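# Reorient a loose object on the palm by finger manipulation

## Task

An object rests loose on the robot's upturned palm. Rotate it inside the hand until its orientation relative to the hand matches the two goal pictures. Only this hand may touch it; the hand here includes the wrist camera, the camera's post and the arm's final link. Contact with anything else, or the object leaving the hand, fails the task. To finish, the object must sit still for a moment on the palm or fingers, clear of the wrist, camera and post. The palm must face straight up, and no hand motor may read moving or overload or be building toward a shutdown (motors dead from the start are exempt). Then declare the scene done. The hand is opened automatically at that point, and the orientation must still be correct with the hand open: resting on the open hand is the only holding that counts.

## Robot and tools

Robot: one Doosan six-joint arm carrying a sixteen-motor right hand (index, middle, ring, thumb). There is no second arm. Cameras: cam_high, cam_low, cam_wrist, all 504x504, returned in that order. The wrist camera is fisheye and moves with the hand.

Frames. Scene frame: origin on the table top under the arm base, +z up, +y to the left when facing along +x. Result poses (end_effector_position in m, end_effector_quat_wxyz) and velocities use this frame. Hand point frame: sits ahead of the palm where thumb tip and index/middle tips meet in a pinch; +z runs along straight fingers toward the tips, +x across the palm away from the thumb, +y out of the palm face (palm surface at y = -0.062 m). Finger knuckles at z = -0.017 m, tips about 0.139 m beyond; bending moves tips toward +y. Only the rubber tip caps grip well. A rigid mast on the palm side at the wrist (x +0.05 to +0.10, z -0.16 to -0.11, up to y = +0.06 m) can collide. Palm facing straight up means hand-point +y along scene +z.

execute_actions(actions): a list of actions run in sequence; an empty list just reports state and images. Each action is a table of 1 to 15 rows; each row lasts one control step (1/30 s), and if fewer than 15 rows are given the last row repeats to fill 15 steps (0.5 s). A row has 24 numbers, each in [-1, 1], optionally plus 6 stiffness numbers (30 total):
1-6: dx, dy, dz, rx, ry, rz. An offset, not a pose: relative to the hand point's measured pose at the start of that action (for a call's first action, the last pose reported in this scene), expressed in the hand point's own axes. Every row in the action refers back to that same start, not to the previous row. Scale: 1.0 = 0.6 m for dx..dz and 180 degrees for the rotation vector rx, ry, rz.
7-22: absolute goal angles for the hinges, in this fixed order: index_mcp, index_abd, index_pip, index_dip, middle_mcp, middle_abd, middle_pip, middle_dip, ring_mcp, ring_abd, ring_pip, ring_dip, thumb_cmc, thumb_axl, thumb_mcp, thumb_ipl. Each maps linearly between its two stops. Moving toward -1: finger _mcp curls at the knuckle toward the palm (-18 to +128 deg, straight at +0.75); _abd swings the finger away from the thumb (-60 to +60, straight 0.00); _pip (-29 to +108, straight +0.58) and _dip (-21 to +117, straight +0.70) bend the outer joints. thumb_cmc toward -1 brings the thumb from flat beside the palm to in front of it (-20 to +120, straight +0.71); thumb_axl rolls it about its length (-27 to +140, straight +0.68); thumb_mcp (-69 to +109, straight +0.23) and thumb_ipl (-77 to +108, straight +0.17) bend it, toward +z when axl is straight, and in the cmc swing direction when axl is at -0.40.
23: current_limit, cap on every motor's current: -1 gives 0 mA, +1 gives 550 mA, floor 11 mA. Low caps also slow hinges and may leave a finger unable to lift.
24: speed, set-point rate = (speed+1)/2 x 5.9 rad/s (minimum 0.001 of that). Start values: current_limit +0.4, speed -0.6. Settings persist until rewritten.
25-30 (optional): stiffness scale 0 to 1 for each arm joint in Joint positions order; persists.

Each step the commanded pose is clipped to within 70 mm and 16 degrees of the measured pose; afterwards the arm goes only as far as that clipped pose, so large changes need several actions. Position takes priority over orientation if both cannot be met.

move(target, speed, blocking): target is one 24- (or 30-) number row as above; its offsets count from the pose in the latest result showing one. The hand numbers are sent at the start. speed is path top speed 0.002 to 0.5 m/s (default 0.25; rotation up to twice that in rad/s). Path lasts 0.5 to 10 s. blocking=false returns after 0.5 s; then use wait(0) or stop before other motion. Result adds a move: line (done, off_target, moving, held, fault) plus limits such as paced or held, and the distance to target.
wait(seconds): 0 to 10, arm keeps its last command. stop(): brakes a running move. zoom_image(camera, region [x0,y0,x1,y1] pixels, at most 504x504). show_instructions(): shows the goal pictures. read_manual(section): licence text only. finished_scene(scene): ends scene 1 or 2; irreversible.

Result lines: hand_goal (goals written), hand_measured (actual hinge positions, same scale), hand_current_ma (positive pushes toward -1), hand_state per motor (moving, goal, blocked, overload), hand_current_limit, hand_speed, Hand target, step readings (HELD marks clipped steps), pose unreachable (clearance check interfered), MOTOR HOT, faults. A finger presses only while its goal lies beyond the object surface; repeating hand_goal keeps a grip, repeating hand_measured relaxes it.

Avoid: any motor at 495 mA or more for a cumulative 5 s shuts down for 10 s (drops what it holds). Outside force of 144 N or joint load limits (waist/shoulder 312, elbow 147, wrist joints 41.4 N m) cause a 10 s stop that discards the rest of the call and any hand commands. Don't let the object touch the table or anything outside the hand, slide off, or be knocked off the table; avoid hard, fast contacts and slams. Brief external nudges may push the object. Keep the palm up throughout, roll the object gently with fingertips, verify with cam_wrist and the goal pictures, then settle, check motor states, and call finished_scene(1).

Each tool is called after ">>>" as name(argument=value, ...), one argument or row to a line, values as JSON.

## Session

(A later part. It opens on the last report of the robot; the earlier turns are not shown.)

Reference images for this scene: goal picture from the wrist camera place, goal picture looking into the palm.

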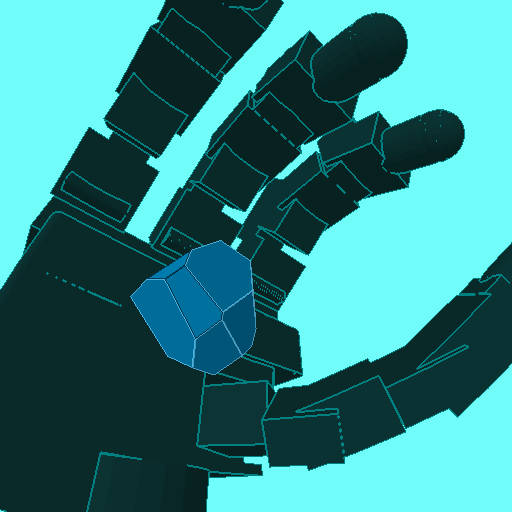

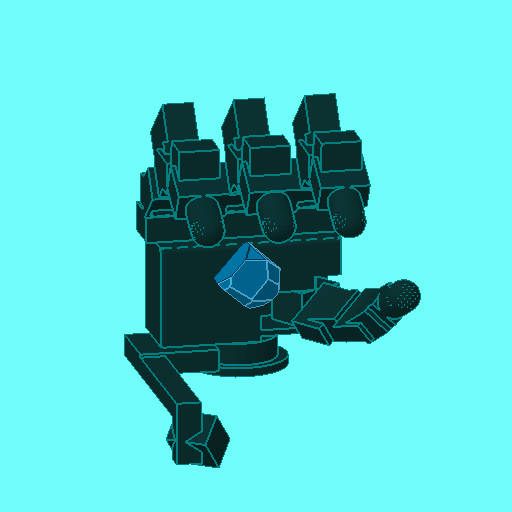

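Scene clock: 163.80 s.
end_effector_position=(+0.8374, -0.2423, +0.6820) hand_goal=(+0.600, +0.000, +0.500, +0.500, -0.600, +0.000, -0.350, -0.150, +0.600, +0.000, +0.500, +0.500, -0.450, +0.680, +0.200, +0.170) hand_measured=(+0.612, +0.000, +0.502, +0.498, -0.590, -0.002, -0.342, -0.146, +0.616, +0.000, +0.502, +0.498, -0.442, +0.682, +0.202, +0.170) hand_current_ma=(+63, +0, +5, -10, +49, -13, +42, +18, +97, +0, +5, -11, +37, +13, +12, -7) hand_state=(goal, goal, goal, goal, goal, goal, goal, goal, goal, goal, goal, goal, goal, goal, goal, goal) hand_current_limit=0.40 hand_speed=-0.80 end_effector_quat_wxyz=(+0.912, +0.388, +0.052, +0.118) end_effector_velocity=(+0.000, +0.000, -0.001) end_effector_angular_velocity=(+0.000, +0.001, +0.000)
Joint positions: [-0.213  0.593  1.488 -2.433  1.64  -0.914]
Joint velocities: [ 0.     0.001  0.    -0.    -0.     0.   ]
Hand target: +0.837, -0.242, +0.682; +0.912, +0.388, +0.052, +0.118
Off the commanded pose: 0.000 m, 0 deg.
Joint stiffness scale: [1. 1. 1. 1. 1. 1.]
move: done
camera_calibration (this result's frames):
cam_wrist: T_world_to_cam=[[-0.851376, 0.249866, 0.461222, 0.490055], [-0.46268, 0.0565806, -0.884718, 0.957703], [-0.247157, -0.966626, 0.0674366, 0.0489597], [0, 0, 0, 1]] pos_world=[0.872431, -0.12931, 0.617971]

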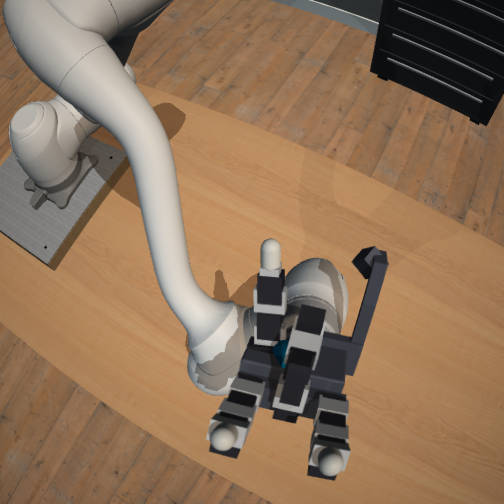

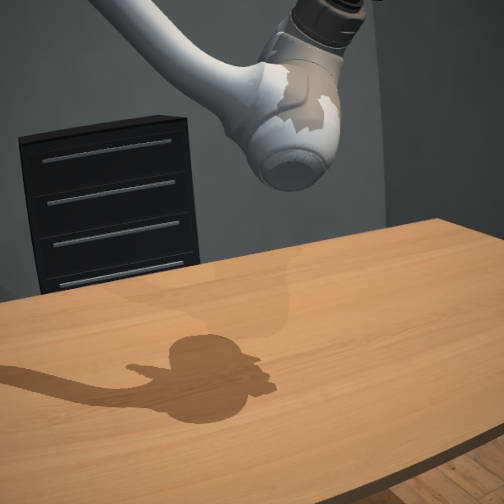

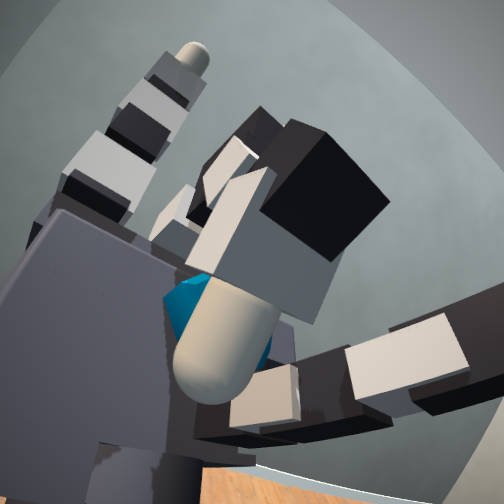

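>>> move(
  target=[0,0,0,0.246,0,0, 0.6,0,0.5,0.5,-0.6,0,-0.35,-0.15,0.6,0,0.5,0.5,-0.45,0.68,0.2,0.17,0.4,-0.8],
  speed=0.15,
)

>>> move(
  target=[0,0,0,0,0,0, 0.6,0,0.5,0.5,-0.6,0,0.5,0.5,0.6,0,0.5,0.5,-0.45,0.68,0.2,0.17,0.4,-0.2],
)

>>> move(
  target=[0,0,0,0,0,0, 0.6,0,0.5,0.5,0.6,0,0.5,0.5,0.6,0,0.5,0.5,-0.45,0.68,0.2,0.17,0.4,-0.2],
)

>>> zoom_image(
  camera="cam_high",
  region=[230,250,370,390],
)

>>> zoom_image(
  camera="cam_wrist",
  region=[100,220,320,440],
)

Scene clock: 173.87 s.
end_effector_position=(+0.8355, -0.2437, +0.6794) hand_goal=(+0.600, +0.000, +0.500, +0.500, -0.600, +0.000, -0.350, -0.150, +0.600, +0.000, +0.500, +0.500, -0.450, +0.680, +0.200, +0.170) hand_measured=(+0.612, +0.000, +0.502, +0.498, -0.590, -0.002, -0.342, -0.146, +0.616, +0.000, +0.502, +0.498, -0.444, +0.682, +0.202, +0.170) hand_current_ma=(+63, +0, +5, -10, +49, -13, +42, +18, +87, +0, +5, -11, +35, +13, +12, -6) hand_state=(goal, goal, goal, goal, goal, goal, goal, goal, goal, goal, goal, goal, goal, goal, goal, goal) hand_current_limit=0.40 hand_speed=-0.80 end_effector_quat_wxyz=(+0.701, +0.702, +0.091, +0.086) end_effector_velocity=(+0.001, -0.001, -0.002) end_effector_angular_velocity=(+0.011, +0.007, -0.000)
Joint positions: [-0.066  0.435  1.451 -1.662  1.299 -1.25 ]
Joint velocities: [ 0.     0.    -0.001  0.013 -0.003 -0.009]
Hand target: +0.837, -0.242, +0.682; +0.699, +0.704, +0.093, +0.090
Off the commanded pose: 0.004 m, 1 deg.
Joint stiffness scale: [1. 1. 1. 1. 1. 1.]
move: off_target
camera_calibration (this result's frames):
cam_wrist: T_world_to_cam=[[-0.73459, -0.175504, 0.655421, 0.156841], [-0.604036, 0.60915, -0.513884, 0.955414], [-0.309061, -0.773392, -0.553486, 0.56793], [0, 0, 0, 1]] pos_world=[0.867843, -0.115232, 0.702516]

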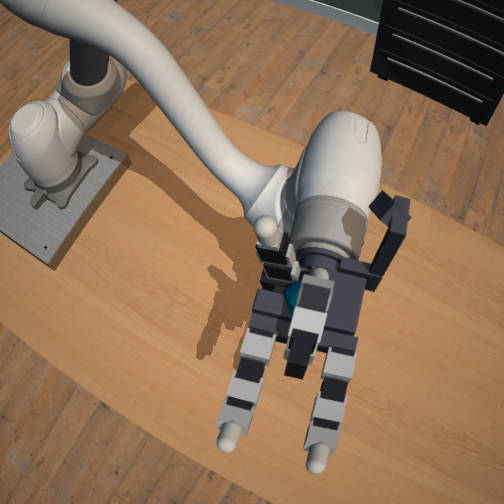

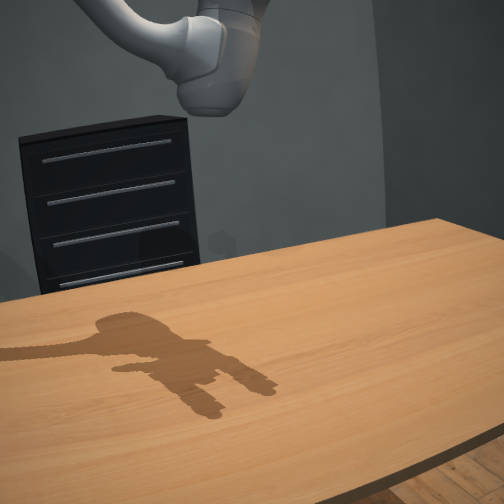

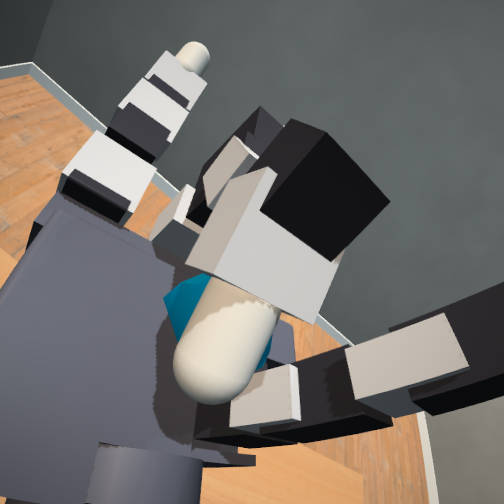

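Scene clock: 174.80 s.
end_effector_position=(+0.8355, -0.2437, +0.6793) hand_goal=(+0.600, +0.000, +0.500, +0.500, -0.600, +0.000, +0.500, +0.500, +0.600, +0.000, +0.500, +0.500, -0.450, +0.680, +0.200, +0.170) hand_measured=(+0.612, +0.000, +0.502, +0.498, -0.600, -0.002, +0.496, +0.496, +0.616, +0.000, +0.502, +0.498, -0.444, +0.682, +0.202, +0.170) hand_current_ma=(+63, +0, +5, -10, -2, -13, -20, -17, +87, +0, +5, -11, +35, +13, +12, -6) hand_state=(goal, goal, goal, goal, goal, goal, goal, goal, goal, goal, goal, goal, goal, goal, goal, goal) hand_current_limit=0.40 hand_speed=-0.20 end_effector_quat_wxyz=(+0.701, +0.702, +0.091, +0.086) end_effector_velocity=(-0.000, -0.000, +0.000) end_effector_angular_velocity=(+0.000, -0.001, -0.001)
Joint positions: [-0.066  0.435  1.451 -1.662  1.299 -1.25 ]
Joint velocities: [-0.    -0.    -0.     0.     0.001  0.001]
Hand target: +0.835, -0.244, +0.679; +0.701, +0.702, +0.091, +0.086
Off the commanded pose: 0.000 m, 0 deg.
Joint stiffness scale: [1. 1. 1. 1. 1. 1.]
move: done
camera_calibration (this result's frames):
cam_wrist: T_world_to_cam=[[-0.734531, -0.175589, 0.655463, 0.156763], [-0.604066, 0.609256, -0.513723, 0.955351], [-0.309141, -0.773289, -0.553585, 0.568064], [0, 0, 0, 1]] pos_world=[0.867854, -0.11525, 0.702505]

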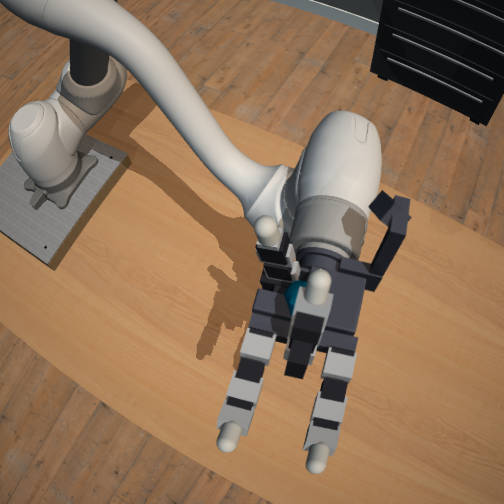

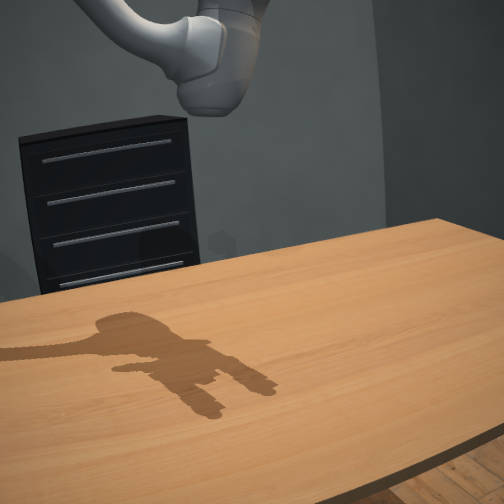

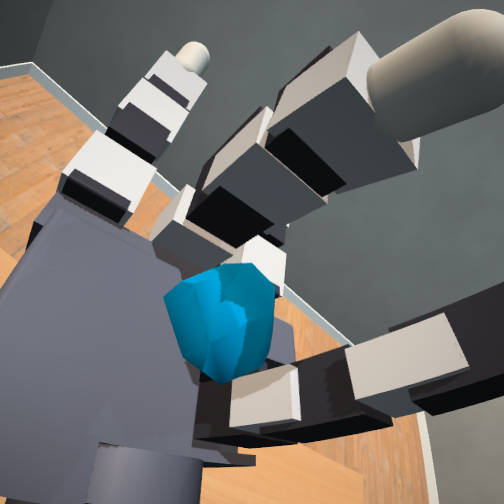

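Scene clock: 175.90 s.
end_effector_position=(+0.8355, -0.2437, +0.6793) hand_goal=(+0.600, +0.000, +0.500, +0.500, +0.600, +0.000, +0.500, +0.500, +0.600, +0.000, +0.500, +0.500, -0.450, +0.680, +0.200, +0.170) hand_measured=(+0.612, +0.000, +0.502, +0.498, +0.610, -0.002, +0.500, +0.498, +0.616, +0.000, +0.502, +0.498, -0.444, +0.682, +0.202, +0.170) hand_current_ma=(+63, +0, +5, -10, +55, -13, +5, -11, +87, +0, +5, -11, +35, +13, +12, -6) hand_state=(goal, goal, goal, goal, goal, goal, goal, goal, goal, goal, goal, goal, goal, goal, goal, goal) hand_current_limit=0.40 hand_speed=-0.20 end_effector_quat_wxyz=(+0.701, +0.702, +0.091, +0.086) end_effector_velocity=(+0.000, -0.000, +0.000) end_effector_angular_velocity=(+0.000, +0.000, +0.000)
Joint positions: [-0.066  0.435  1.451 -1.662  1.299 -1.25 ]
Joint velocities: [-0.    -0.    -0.     0.    -0.001 -0.001]
Hand target: +0.835, -0.244, +0.679; +0.701, +0.702, +0.091, +0.086
Off the commanded pose: 0.000 m, 0 deg.
Joint stiffness scale: [1. 1. 1. 1. 1. 1.]
move: done
camera_calibration (this result's frames):
cam_wrist: T_world_to_cam=[[-0.734531, -0.175589, 0.655463, 0.156763], [-0.604066, 0.609256, -0.513723, 0.955351], [-0.309141, -0.773289, -0.553585, 0.568064], [0, 0, 0, 1]] pos_world=[0.867854, -0.11525, 0.702505]

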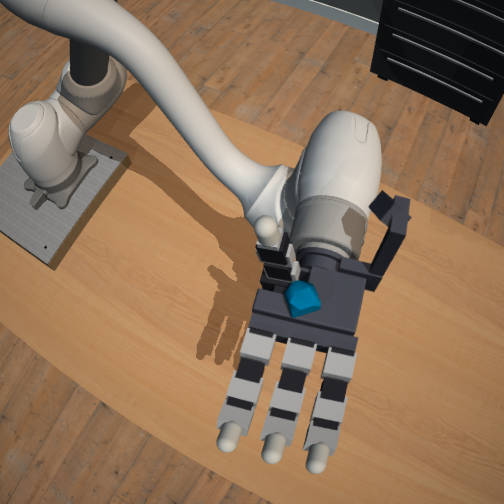

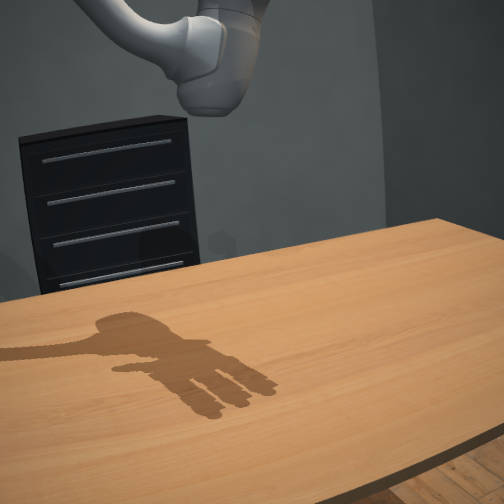

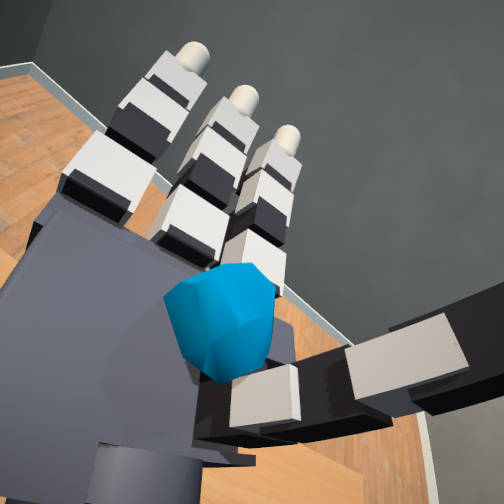

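Region (230, 250, 370, 390) of cam_high's 504x504 image, scaled by 3.600, with more detail than that image has.

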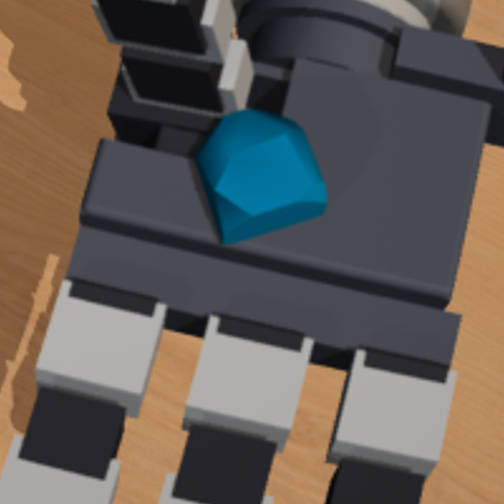

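Region (100, 220, 320, 440) of cam_wrist's 504x504 image, scaled by 2.291, with more detail than that image has.

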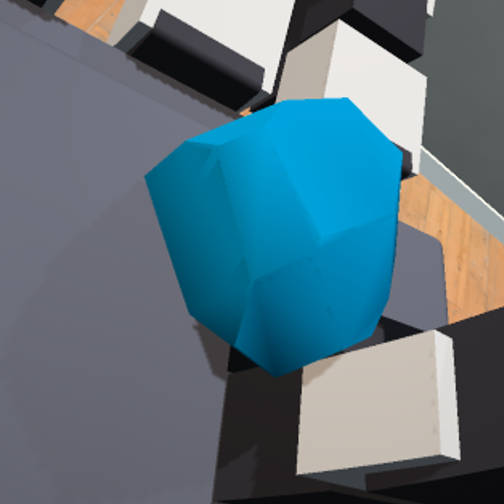

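>>> move(
  target=[0,0,0,0,0,0, 0.6,0,0.5,0.5,0.45,0,-1,-0.5,0.6,0,0.5,0.5,-0.45,0.68,0.2,0.17,0.4,-0.3],
)

>>> move(
  target=[0,0,0,0,0,0, 0.6,0,0.5,0.5,0.2,0,-1,-0.3,0.6,0,0.5,0.5,-0.45,0.68,0.2,0.17,0.4,-0.8],
)

>>> zoom_image(
  camera="cam_high",
  region=[230,250,370,390],
)

Scene clock: 188.70 s.
end_effector_position=(+0.8355, -0.2437, +0.6793) hand_goal=(+0.600, +0.000, +0.500, +0.500, +0.450, +0.000, -1.000, -0.500, +0.600, +0.000, +0.500, +0.500, -0.450, +0.680, +0.200, +0.170) hand_measured=(+0.612, +0.000, +0.502, +0.498, +0.466, -0.002, -1.000, -0.498, +0.616, +0.000, +0.502, +0.498, -0.444, +0.682, +0.202, +0.170) hand_current_ma=(+63, +0, +5, -10, +90, -13, +4, +11, +87, +0, +5, -11, +35, +13, +12, -6) hand_state=(goal, goal, goal, goal, goal, goal, goal, goal, goal, goal, goal, goal, goal, goal, goal, goal) hand_current_limit=0.40 hand_speed=-0.30 end_effector_quat_wxyz=(+0.701, +0.702, +0.091, +0.086) end_effector_velocity=(-0.000, -0.000, +0.000) end_effector_angular_velocity=(-0.000, +0.000, -0.000)
Joint positions: [-0.066  0.435  1.451 -1.662  1.299 -1.25 ]
Joint velocities: [-0.     0.    -0.    -0.     0.    -0.001]
Hand target: +0.835, -0.244, +0.679; +0.701, +0.702, +0.091, +0.086
Off the commanded pose: 0.000 m, 0 deg.
Joint stiffness scale: [1. 1. 1. 1. 1. 1.]
move: done
camera_calibration (this result's frames):
cam_wrist: T_world_to_cam=[[-0.734531, -0.175589, 0.655463, 0.156763], [-0.604066, 0.609256, -0.513723, 0.955351], [-0.309141, -0.773289, -0.553585, 0.568064], [0, 0, 0, 1]] pos_world=[0.867854, -0.11525, 0.702505]

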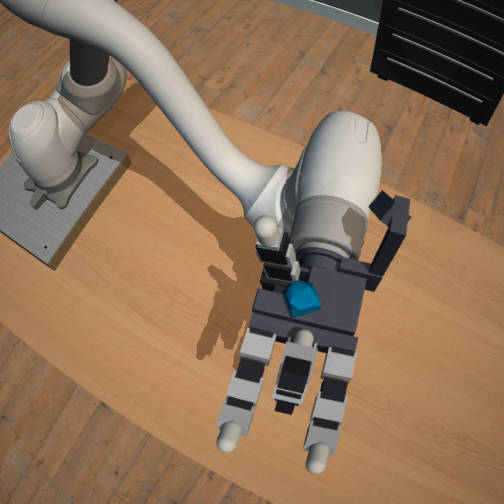

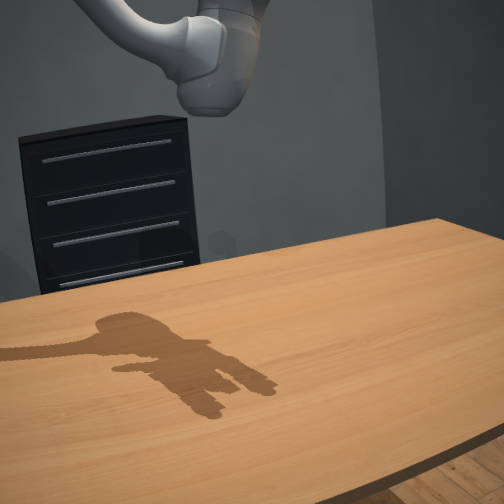

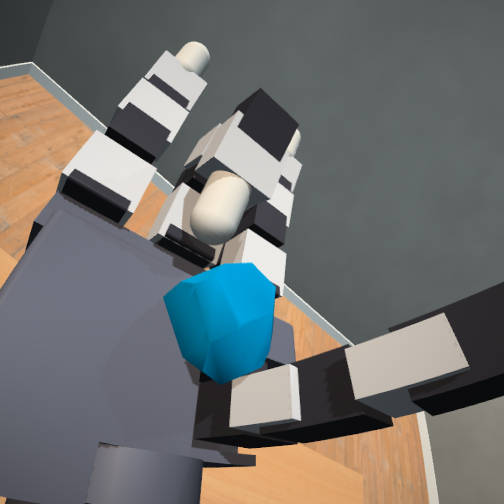

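Scene clock: 189.50 s.
end_effector_position=(+0.8355, -0.2437, +0.6793) hand_goal=(+0.600, +0.000, +0.500, +0.500, +0.200, +0.000, -1.000, -0.300, +0.600, +0.000, +0.500, +0.500, -0.450, +0.680, +0.200, +0.170) hand_measured=(+0.612, +0.000, +0.502, +0.498, +0.214, -0.002, -1.000, -0.304, +0.616, +0.000, +0.502, +0.498, -0.444, +0.682, +0.202, +0.170) hand_current_ma=(+63, +0, +5, -10, +70, -13, +1, -19, +87, +0, +5, -11, +35, +13, +12, -6) hand_state=(goal, goal, goal, goal, goal, goal, goal, goal, goal, goal, goal, goal, goal, goal, goal, goal) hand_current_limit=0.40 hand_speed=-0.80 end_effector_quat_wxyz=(+0.701, +0.702, +0.091, +0.086) end_effector_velocity=(-0.000, +0.000, +0.001) end_effector_angular_velocity=(-0.000, +0.000, -0.000)
Joint positions: [-0.066  0.435  1.451 -1.662  1.299 -1.25 ]
Joint velocities: [ 0.    -0.001  0.    -0.     0.    -0.001]
Hand target: +0.835, -0.244, +0.679; +0.701, +0.702, +0.091, +0.086
Off the commanded pose: 0.000 m, 0 deg.
Joint stiffness scale: [1. 1. 1. 1. 1. 1.]
move: done
camera_calibration (this result's frames):
cam_wrist: T_world_to_cam=[[-0.734531, -0.175589, 0.655463, 0.156763], [-0.604066, 0.609256, -0.513723, 0.955351], [-0.309141, -0.773289, -0.553585, 0.568064], [0, 0, 0, 1]] pos_world=[0.867854, -0.11525, 0.702505]

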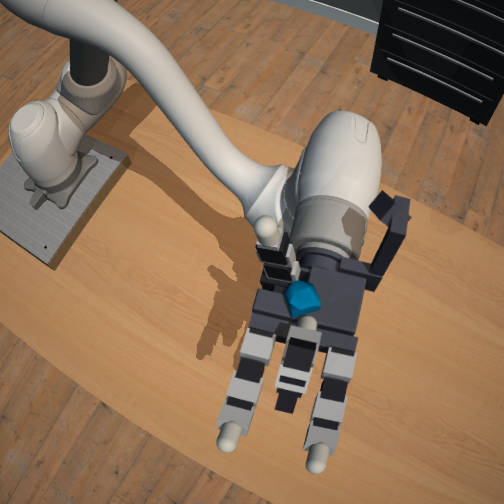

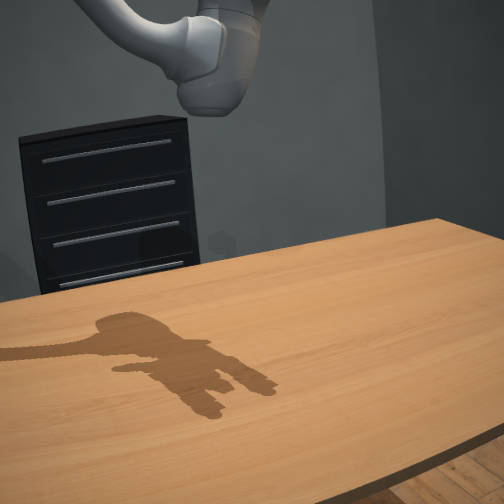

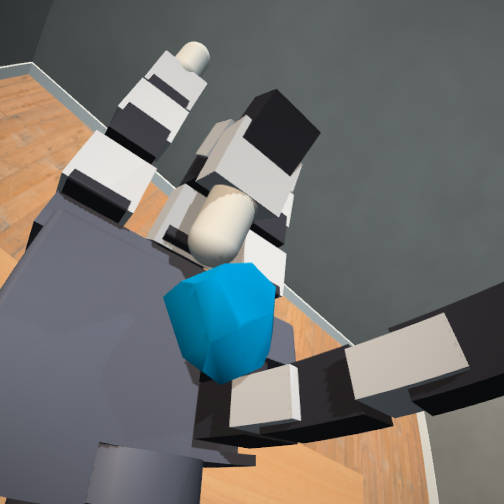

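Region (230, 250, 370, 390) of cam_high's 504x504 image, scaled by 3.600, with more detail than that image has.

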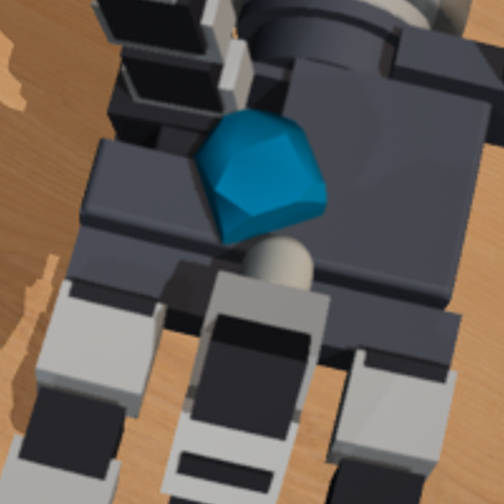

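>>> move(
  target=[0,0,0,0,0,0, 0.6,0.2,0.5,0.5,0.2,0.25,-1,-0.3,0.6,0,0.5,0.5,-0.45,0.68,0.2,0.17,0.4,-0.6],
)

>>> move(
  target=[0,0,0,0,0,0, 0.6,0.2,0.5,0.5,0.0,0.25,-1,-0.1,0.6,0,0.5,0.5,-0.45,0.68,0.2,0.17,0.4,-0.8],
)

>>> zoom_image(
  camera="cam_high",
  region=[230,250,370,390],
)

Scene clock: 198.90 s.
end_effector_position=(+0.8355, -0.2437, +0.6793) hand_goal=(+0.600, +0.200, +0.500, +0.500, +0.200, +0.250, -1.000, -0.300, +0.600, +0.000, +0.500, +0.500, -0.450, +0.680, +0.200, +0.170) hand_measured=(+0.612, +0.198, +0.502, +0.498, +0.214, +0.248, -1.000, -0.304, +0.616, +0.000, +0.502, +0.498, -0.444, +0.682, +0.202, +0.170) hand_current_ma=(+63, -13, +5, -10, +70, -13, +1, -19, +87, +0, +5, -11, +35, +13, +12, -6) hand_state=(goal, goal, goal, goal, goal, goal, goal, goal, goal, goal, goal, goal, goal, goal, goal, goal) hand_current_limit=0.40 hand_speed=-0.60 end_effector_quat_wxyz=(+0.701, +0.702, +0.091, +0.086) end_effector_velocity=(+0.000, +0.000, -0.001) end_effector_angular_velocity=(-0.000, +0.000, -0.000)
Joint positions: [-0.066  0.435  1.451 -1.662  1.299 -1.25 ]
Joint velocities: [0.    0.001 0.    0.    0.001 0.001]
Hand target: +0.835, -0.244, +0.679; +0.701, +0.702, +0.091, +0.086
Off the commanded pose: 0.000 m, 0 deg.
Joint stiffness scale: [1. 1. 1. 1. 1. 1.]
move: done
camera_calibration (this result's frames):
cam_wrist: T_world_to_cam=[[-0.734531, -0.175589, 0.655463, 0.156763], [-0.604066, 0.609256, -0.513723, 0.955351], [-0.309141, -0.773289, -0.553585, 0.568064], [0, 0, 0, 1]] pos_world=[0.867854, -0.11525, 0.702505]

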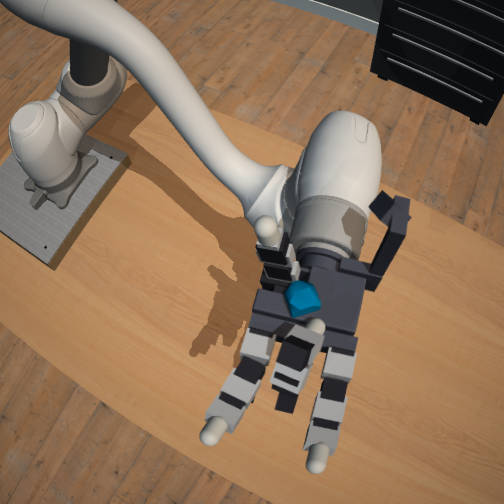

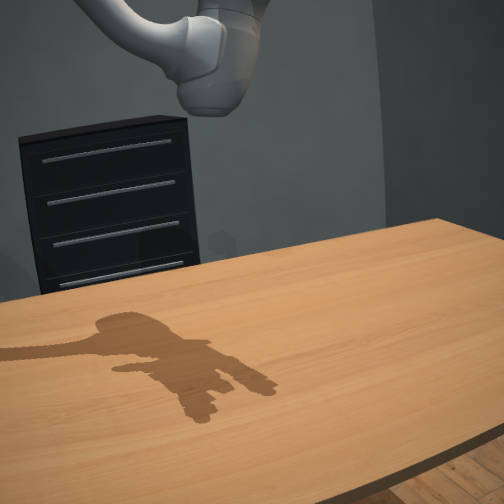

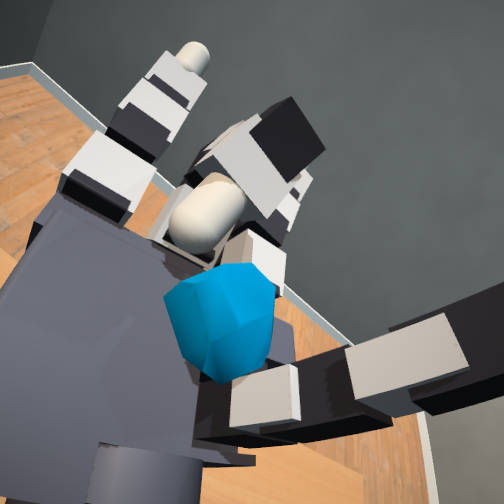

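Scene clock: 199.57 s.
end_effector_position=(+0.8355, -0.2437, +0.6793) hand_goal=(+0.600, +0.200, +0.500, +0.500, +0.000, +0.250, -1.000, -0.100, +0.600, +0.000, +0.500, +0.500, -0.450, +0.680, +0.200, +0.170) hand_measured=(+0.612, +0.198, +0.502, +0.498, +0.022, +0.252, -1.000, -0.106, +0.616, +0.000, +0.502, +0.498, -0.444, +0.682, +0.202, +0.170) hand_current_ma=(+63, -13, +5, -10, +117, +12, +1, -31, +87, +0, +5, -11, +35, +9, +12, -6) hand_state=(goal, goal, goal, goal, blocked, goal, goal, goal, goal, goal, goal, goal, goal, goal, goal, goal) hand_current_limit=0.40 hand_speed=-0.80 end_effector_quat_wxyz=(+0.701, +0.702, +0.091, +0.086) end_effector_velocity=(-0.000, -0.000, +0.000) end_effector_angular_velocity=(+0.001, -0.001, +0.000)
Joint positions: [-0.066  0.435  1.451 -1.662  1.299 -1.25 ]
Joint velocities: [-0.    -0.001  0.     0.    -0.     0.001]
Hand target: +0.835, -0.244, +0.679; +0.701, +0.702, +0.091, +0.086
Off the commanded pose: 0.000 m, 0 deg.
Joint stiffness scale: [1. 1. 1. 1. 1. 1.]
move: done
camera_calibration (this result's frames):
cam_wrist: T_world_to_cam=[[-0.734531, -0.175589, 0.655463, 0.156763], [-0.604066, 0.609256, -0.513723, 0.955351], [-0.309141, -0.773289, -0.553585, 0.568064], [0, 0, 0, 1]] pos_world=[0.867854, -0.11525, 0.702505]

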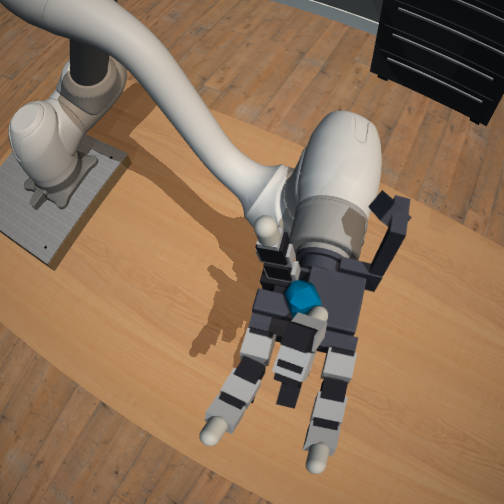

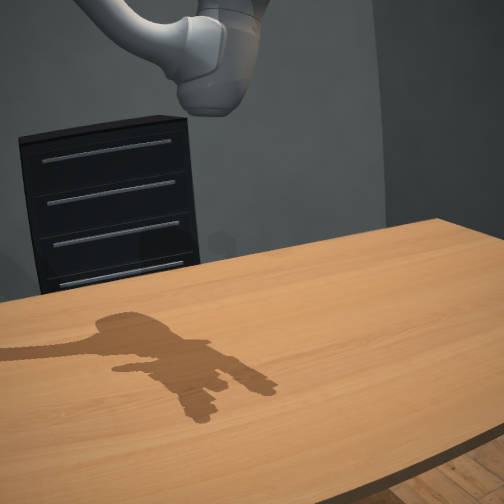

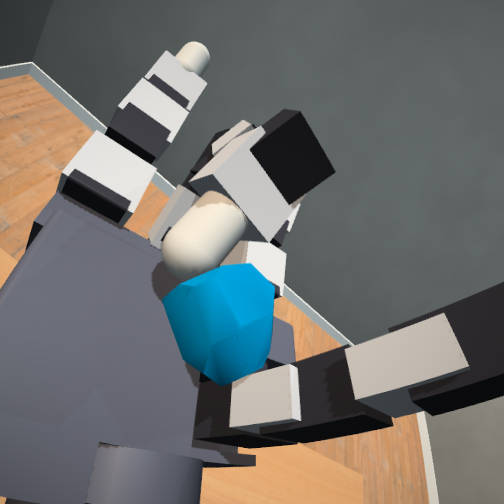

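Region (230, 250, 370, 390) of cam_high's 504x504 image, scaled by 3.600, with more detail than that image has.

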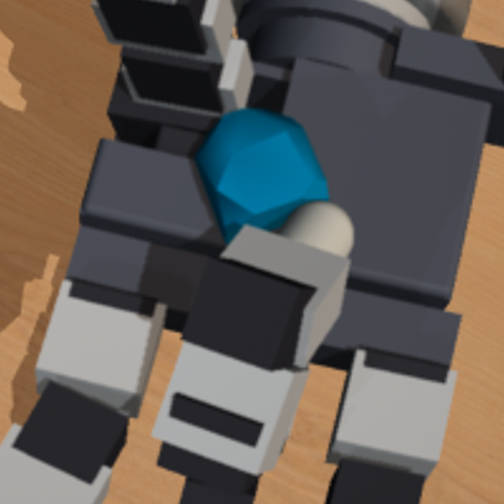

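>>> move(
  target=[0,0,0,0,0,0, 0.6,0.2,0.5,0.5,-0.15,0.3,-0.95,0.0,0.6,0,0.5,0.5,-0.45,0.68,0.2,0.17,0.4,-0.85],
)

>>> move(
  target=[0,0,0,0,0,0, 0.6,0.2,0.5,0.5,0.3,0.3,-1,-0.3,0.6,0,0.5,0.5,-0.45,0.68,0.2,0.17,0.4,-0.5],
)

>>> zoom_image(
  camera="cam_high",
  region=[230,250,370,390],
)

Scene clock: 208.00 s.
end_effector_position=(+0.8355, -0.2437, +0.6793) hand_goal=(+0.600, +0.200, +0.500, +0.500, -0.150, +0.300, -0.950, +0.000, +0.600, +0.000, +0.500, +0.500, -0.450, +0.680, +0.200, +0.170) hand_measured=(+0.612, +0.198, +0.502, +0.498, -0.040, +0.326, -0.962, -0.022, +0.616, +0.000, +0.502, +0.498, -0.438, +0.678, +0.202, +0.170) hand_current_ma=(+63, -13, +5, -10, +385, +124, -65, -113, +87, +0, +5, -11, +65, -7, +12, -6) hand_state=(goal, goal, goal, goal, blocked, blocked, goal, blocked, goal, goal, goal, goal, goal, goal, goal, goal) hand_current_limit=0.40 hand_speed=-0.85 end_effector_quat_wxyz=(+0.701, +0.702, +0.091, +0.086) end_effector_velocity=(+0.000, +0.000, -0.000) end_effector_angular_velocity=(+0.000, +0.000, +0.001)
Joint positions: [-0.066  0.435  1.451 -1.662  1.299 -1.25 ]
Joint velocities: [ 0.    -0.     0.     0.    -0.001 -0.   ]
Hand target: +0.835, -0.244, +0.679; +0.701, +0.702, +0.091, +0.086
Off the commanded pose: 0.000 m, 0 deg.
Joint stiffness scale: [1. 1. 1. 1. 1. 1.]
move: done
camera_calibration (this result's frames):
cam_wrist: T_world_to_cam=[[-0.734531, -0.175589, 0.655463, 0.156763], [-0.604066, 0.609256, -0.513723, 0.955351], [-0.309141, -0.773289, -0.553585, 0.568064], [0, 0, 0, 1]] pos_world=[0.867854, -0.11525, 0.702505]

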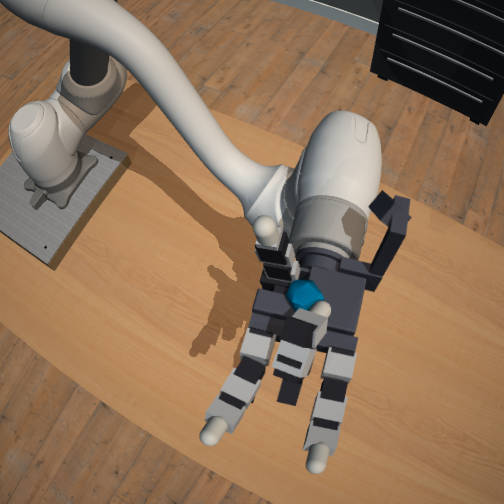

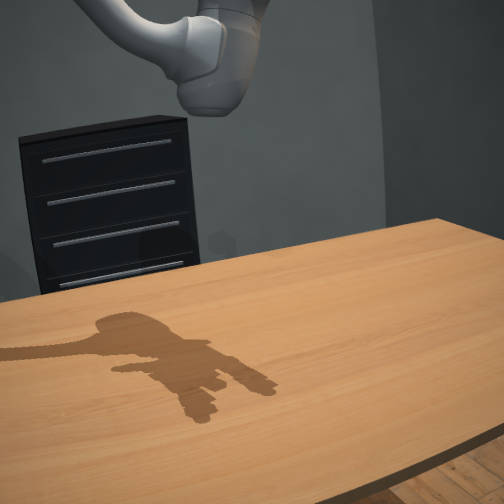

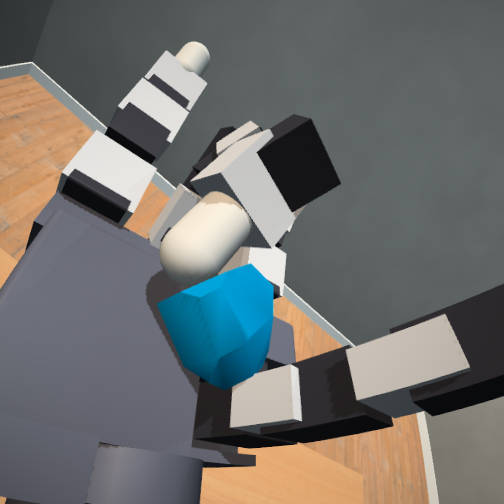

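Scene clock: 208.63 s.
end_effector_position=(+0.8355, -0.2437, +0.6793) hand_goal=(+0.600, +0.200, +0.500, +0.500, +0.300, +0.300, -1.000, -0.300, +0.600, +0.000, +0.500, +0.500, -0.450, +0.680, +0.200, +0.170) hand_measured=(+0.612, +0.198, +0.502, +0.498, +0.304, +0.304, -1.000, -0.298, +0.616, +0.000, +0.502, +0.498, -0.442, +0.678, +0.202, +0.170) hand_current_ma=(+63, -13, +5, -10, +18, +15, +1, +11, +87, +0, +5, -11, +41, -7, +12, -6) hand_state=(goal, goal, goal, goal, goal, goal, goal, goal, goal, goal, goal, goal, goal, goal, goal, goal) hand_current_limit=0.40 hand_speed=-0.50 end_effector_quat_wxyz=(+0.701, +0.702, +0.091, +0.086) end_effector_velocity=(-0.000, +0.000, +0.000) end_effector_angular_velocity=(-0.000, +0.000, -0.000)
Joint positions: [-0.066  0.435  1.451 -1.662  1.299 -1.25 ]
Joint velocities: [ 0.     0.    -0.     0.     0.    -0.001]
Hand target: +0.835, -0.244, +0.679; +0.701, +0.702, +0.091, +0.086
Off the commanded pose: 0.000 m, 0 deg.
Joint stiffness scale: [1. 1. 1. 1. 1. 1.]
move: done
camera_calibration (this result's frames):
cam_wrist: T_world_to_cam=[[-0.734531, -0.175589, 0.655463, 0.156763], [-0.604066, 0.609256, -0.513723, 0.955351], [-0.309141, -0.773289, -0.553585, 0.568064], [0, 0, 0, 1]] pos_world=[0.867854, -0.11525, 0.702505]

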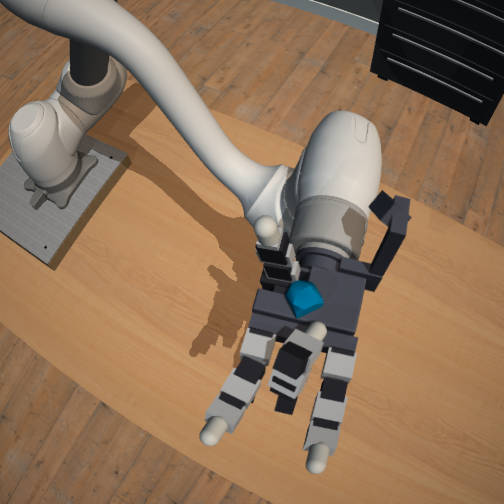

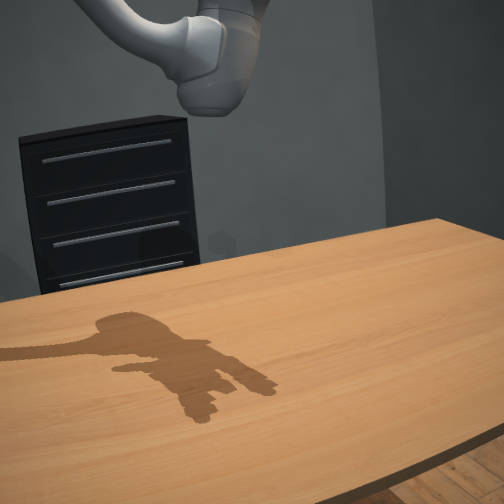

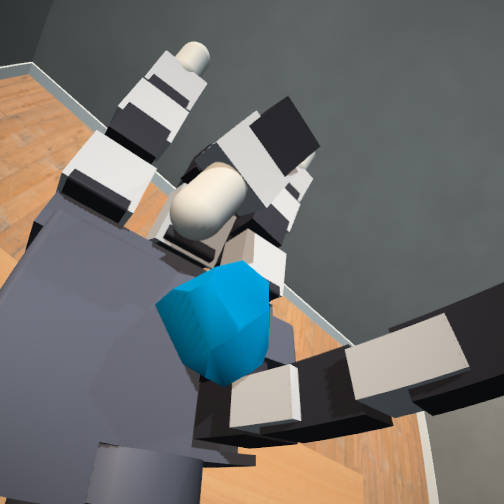

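Region (230, 250, 370, 390) of cam_high's 504x504 image, scaled by 3.600, with more detail than that image has.

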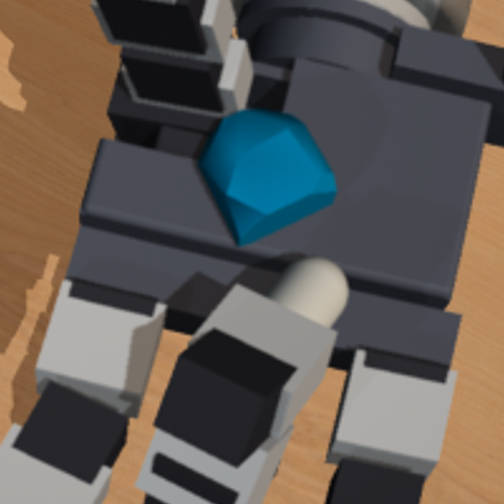

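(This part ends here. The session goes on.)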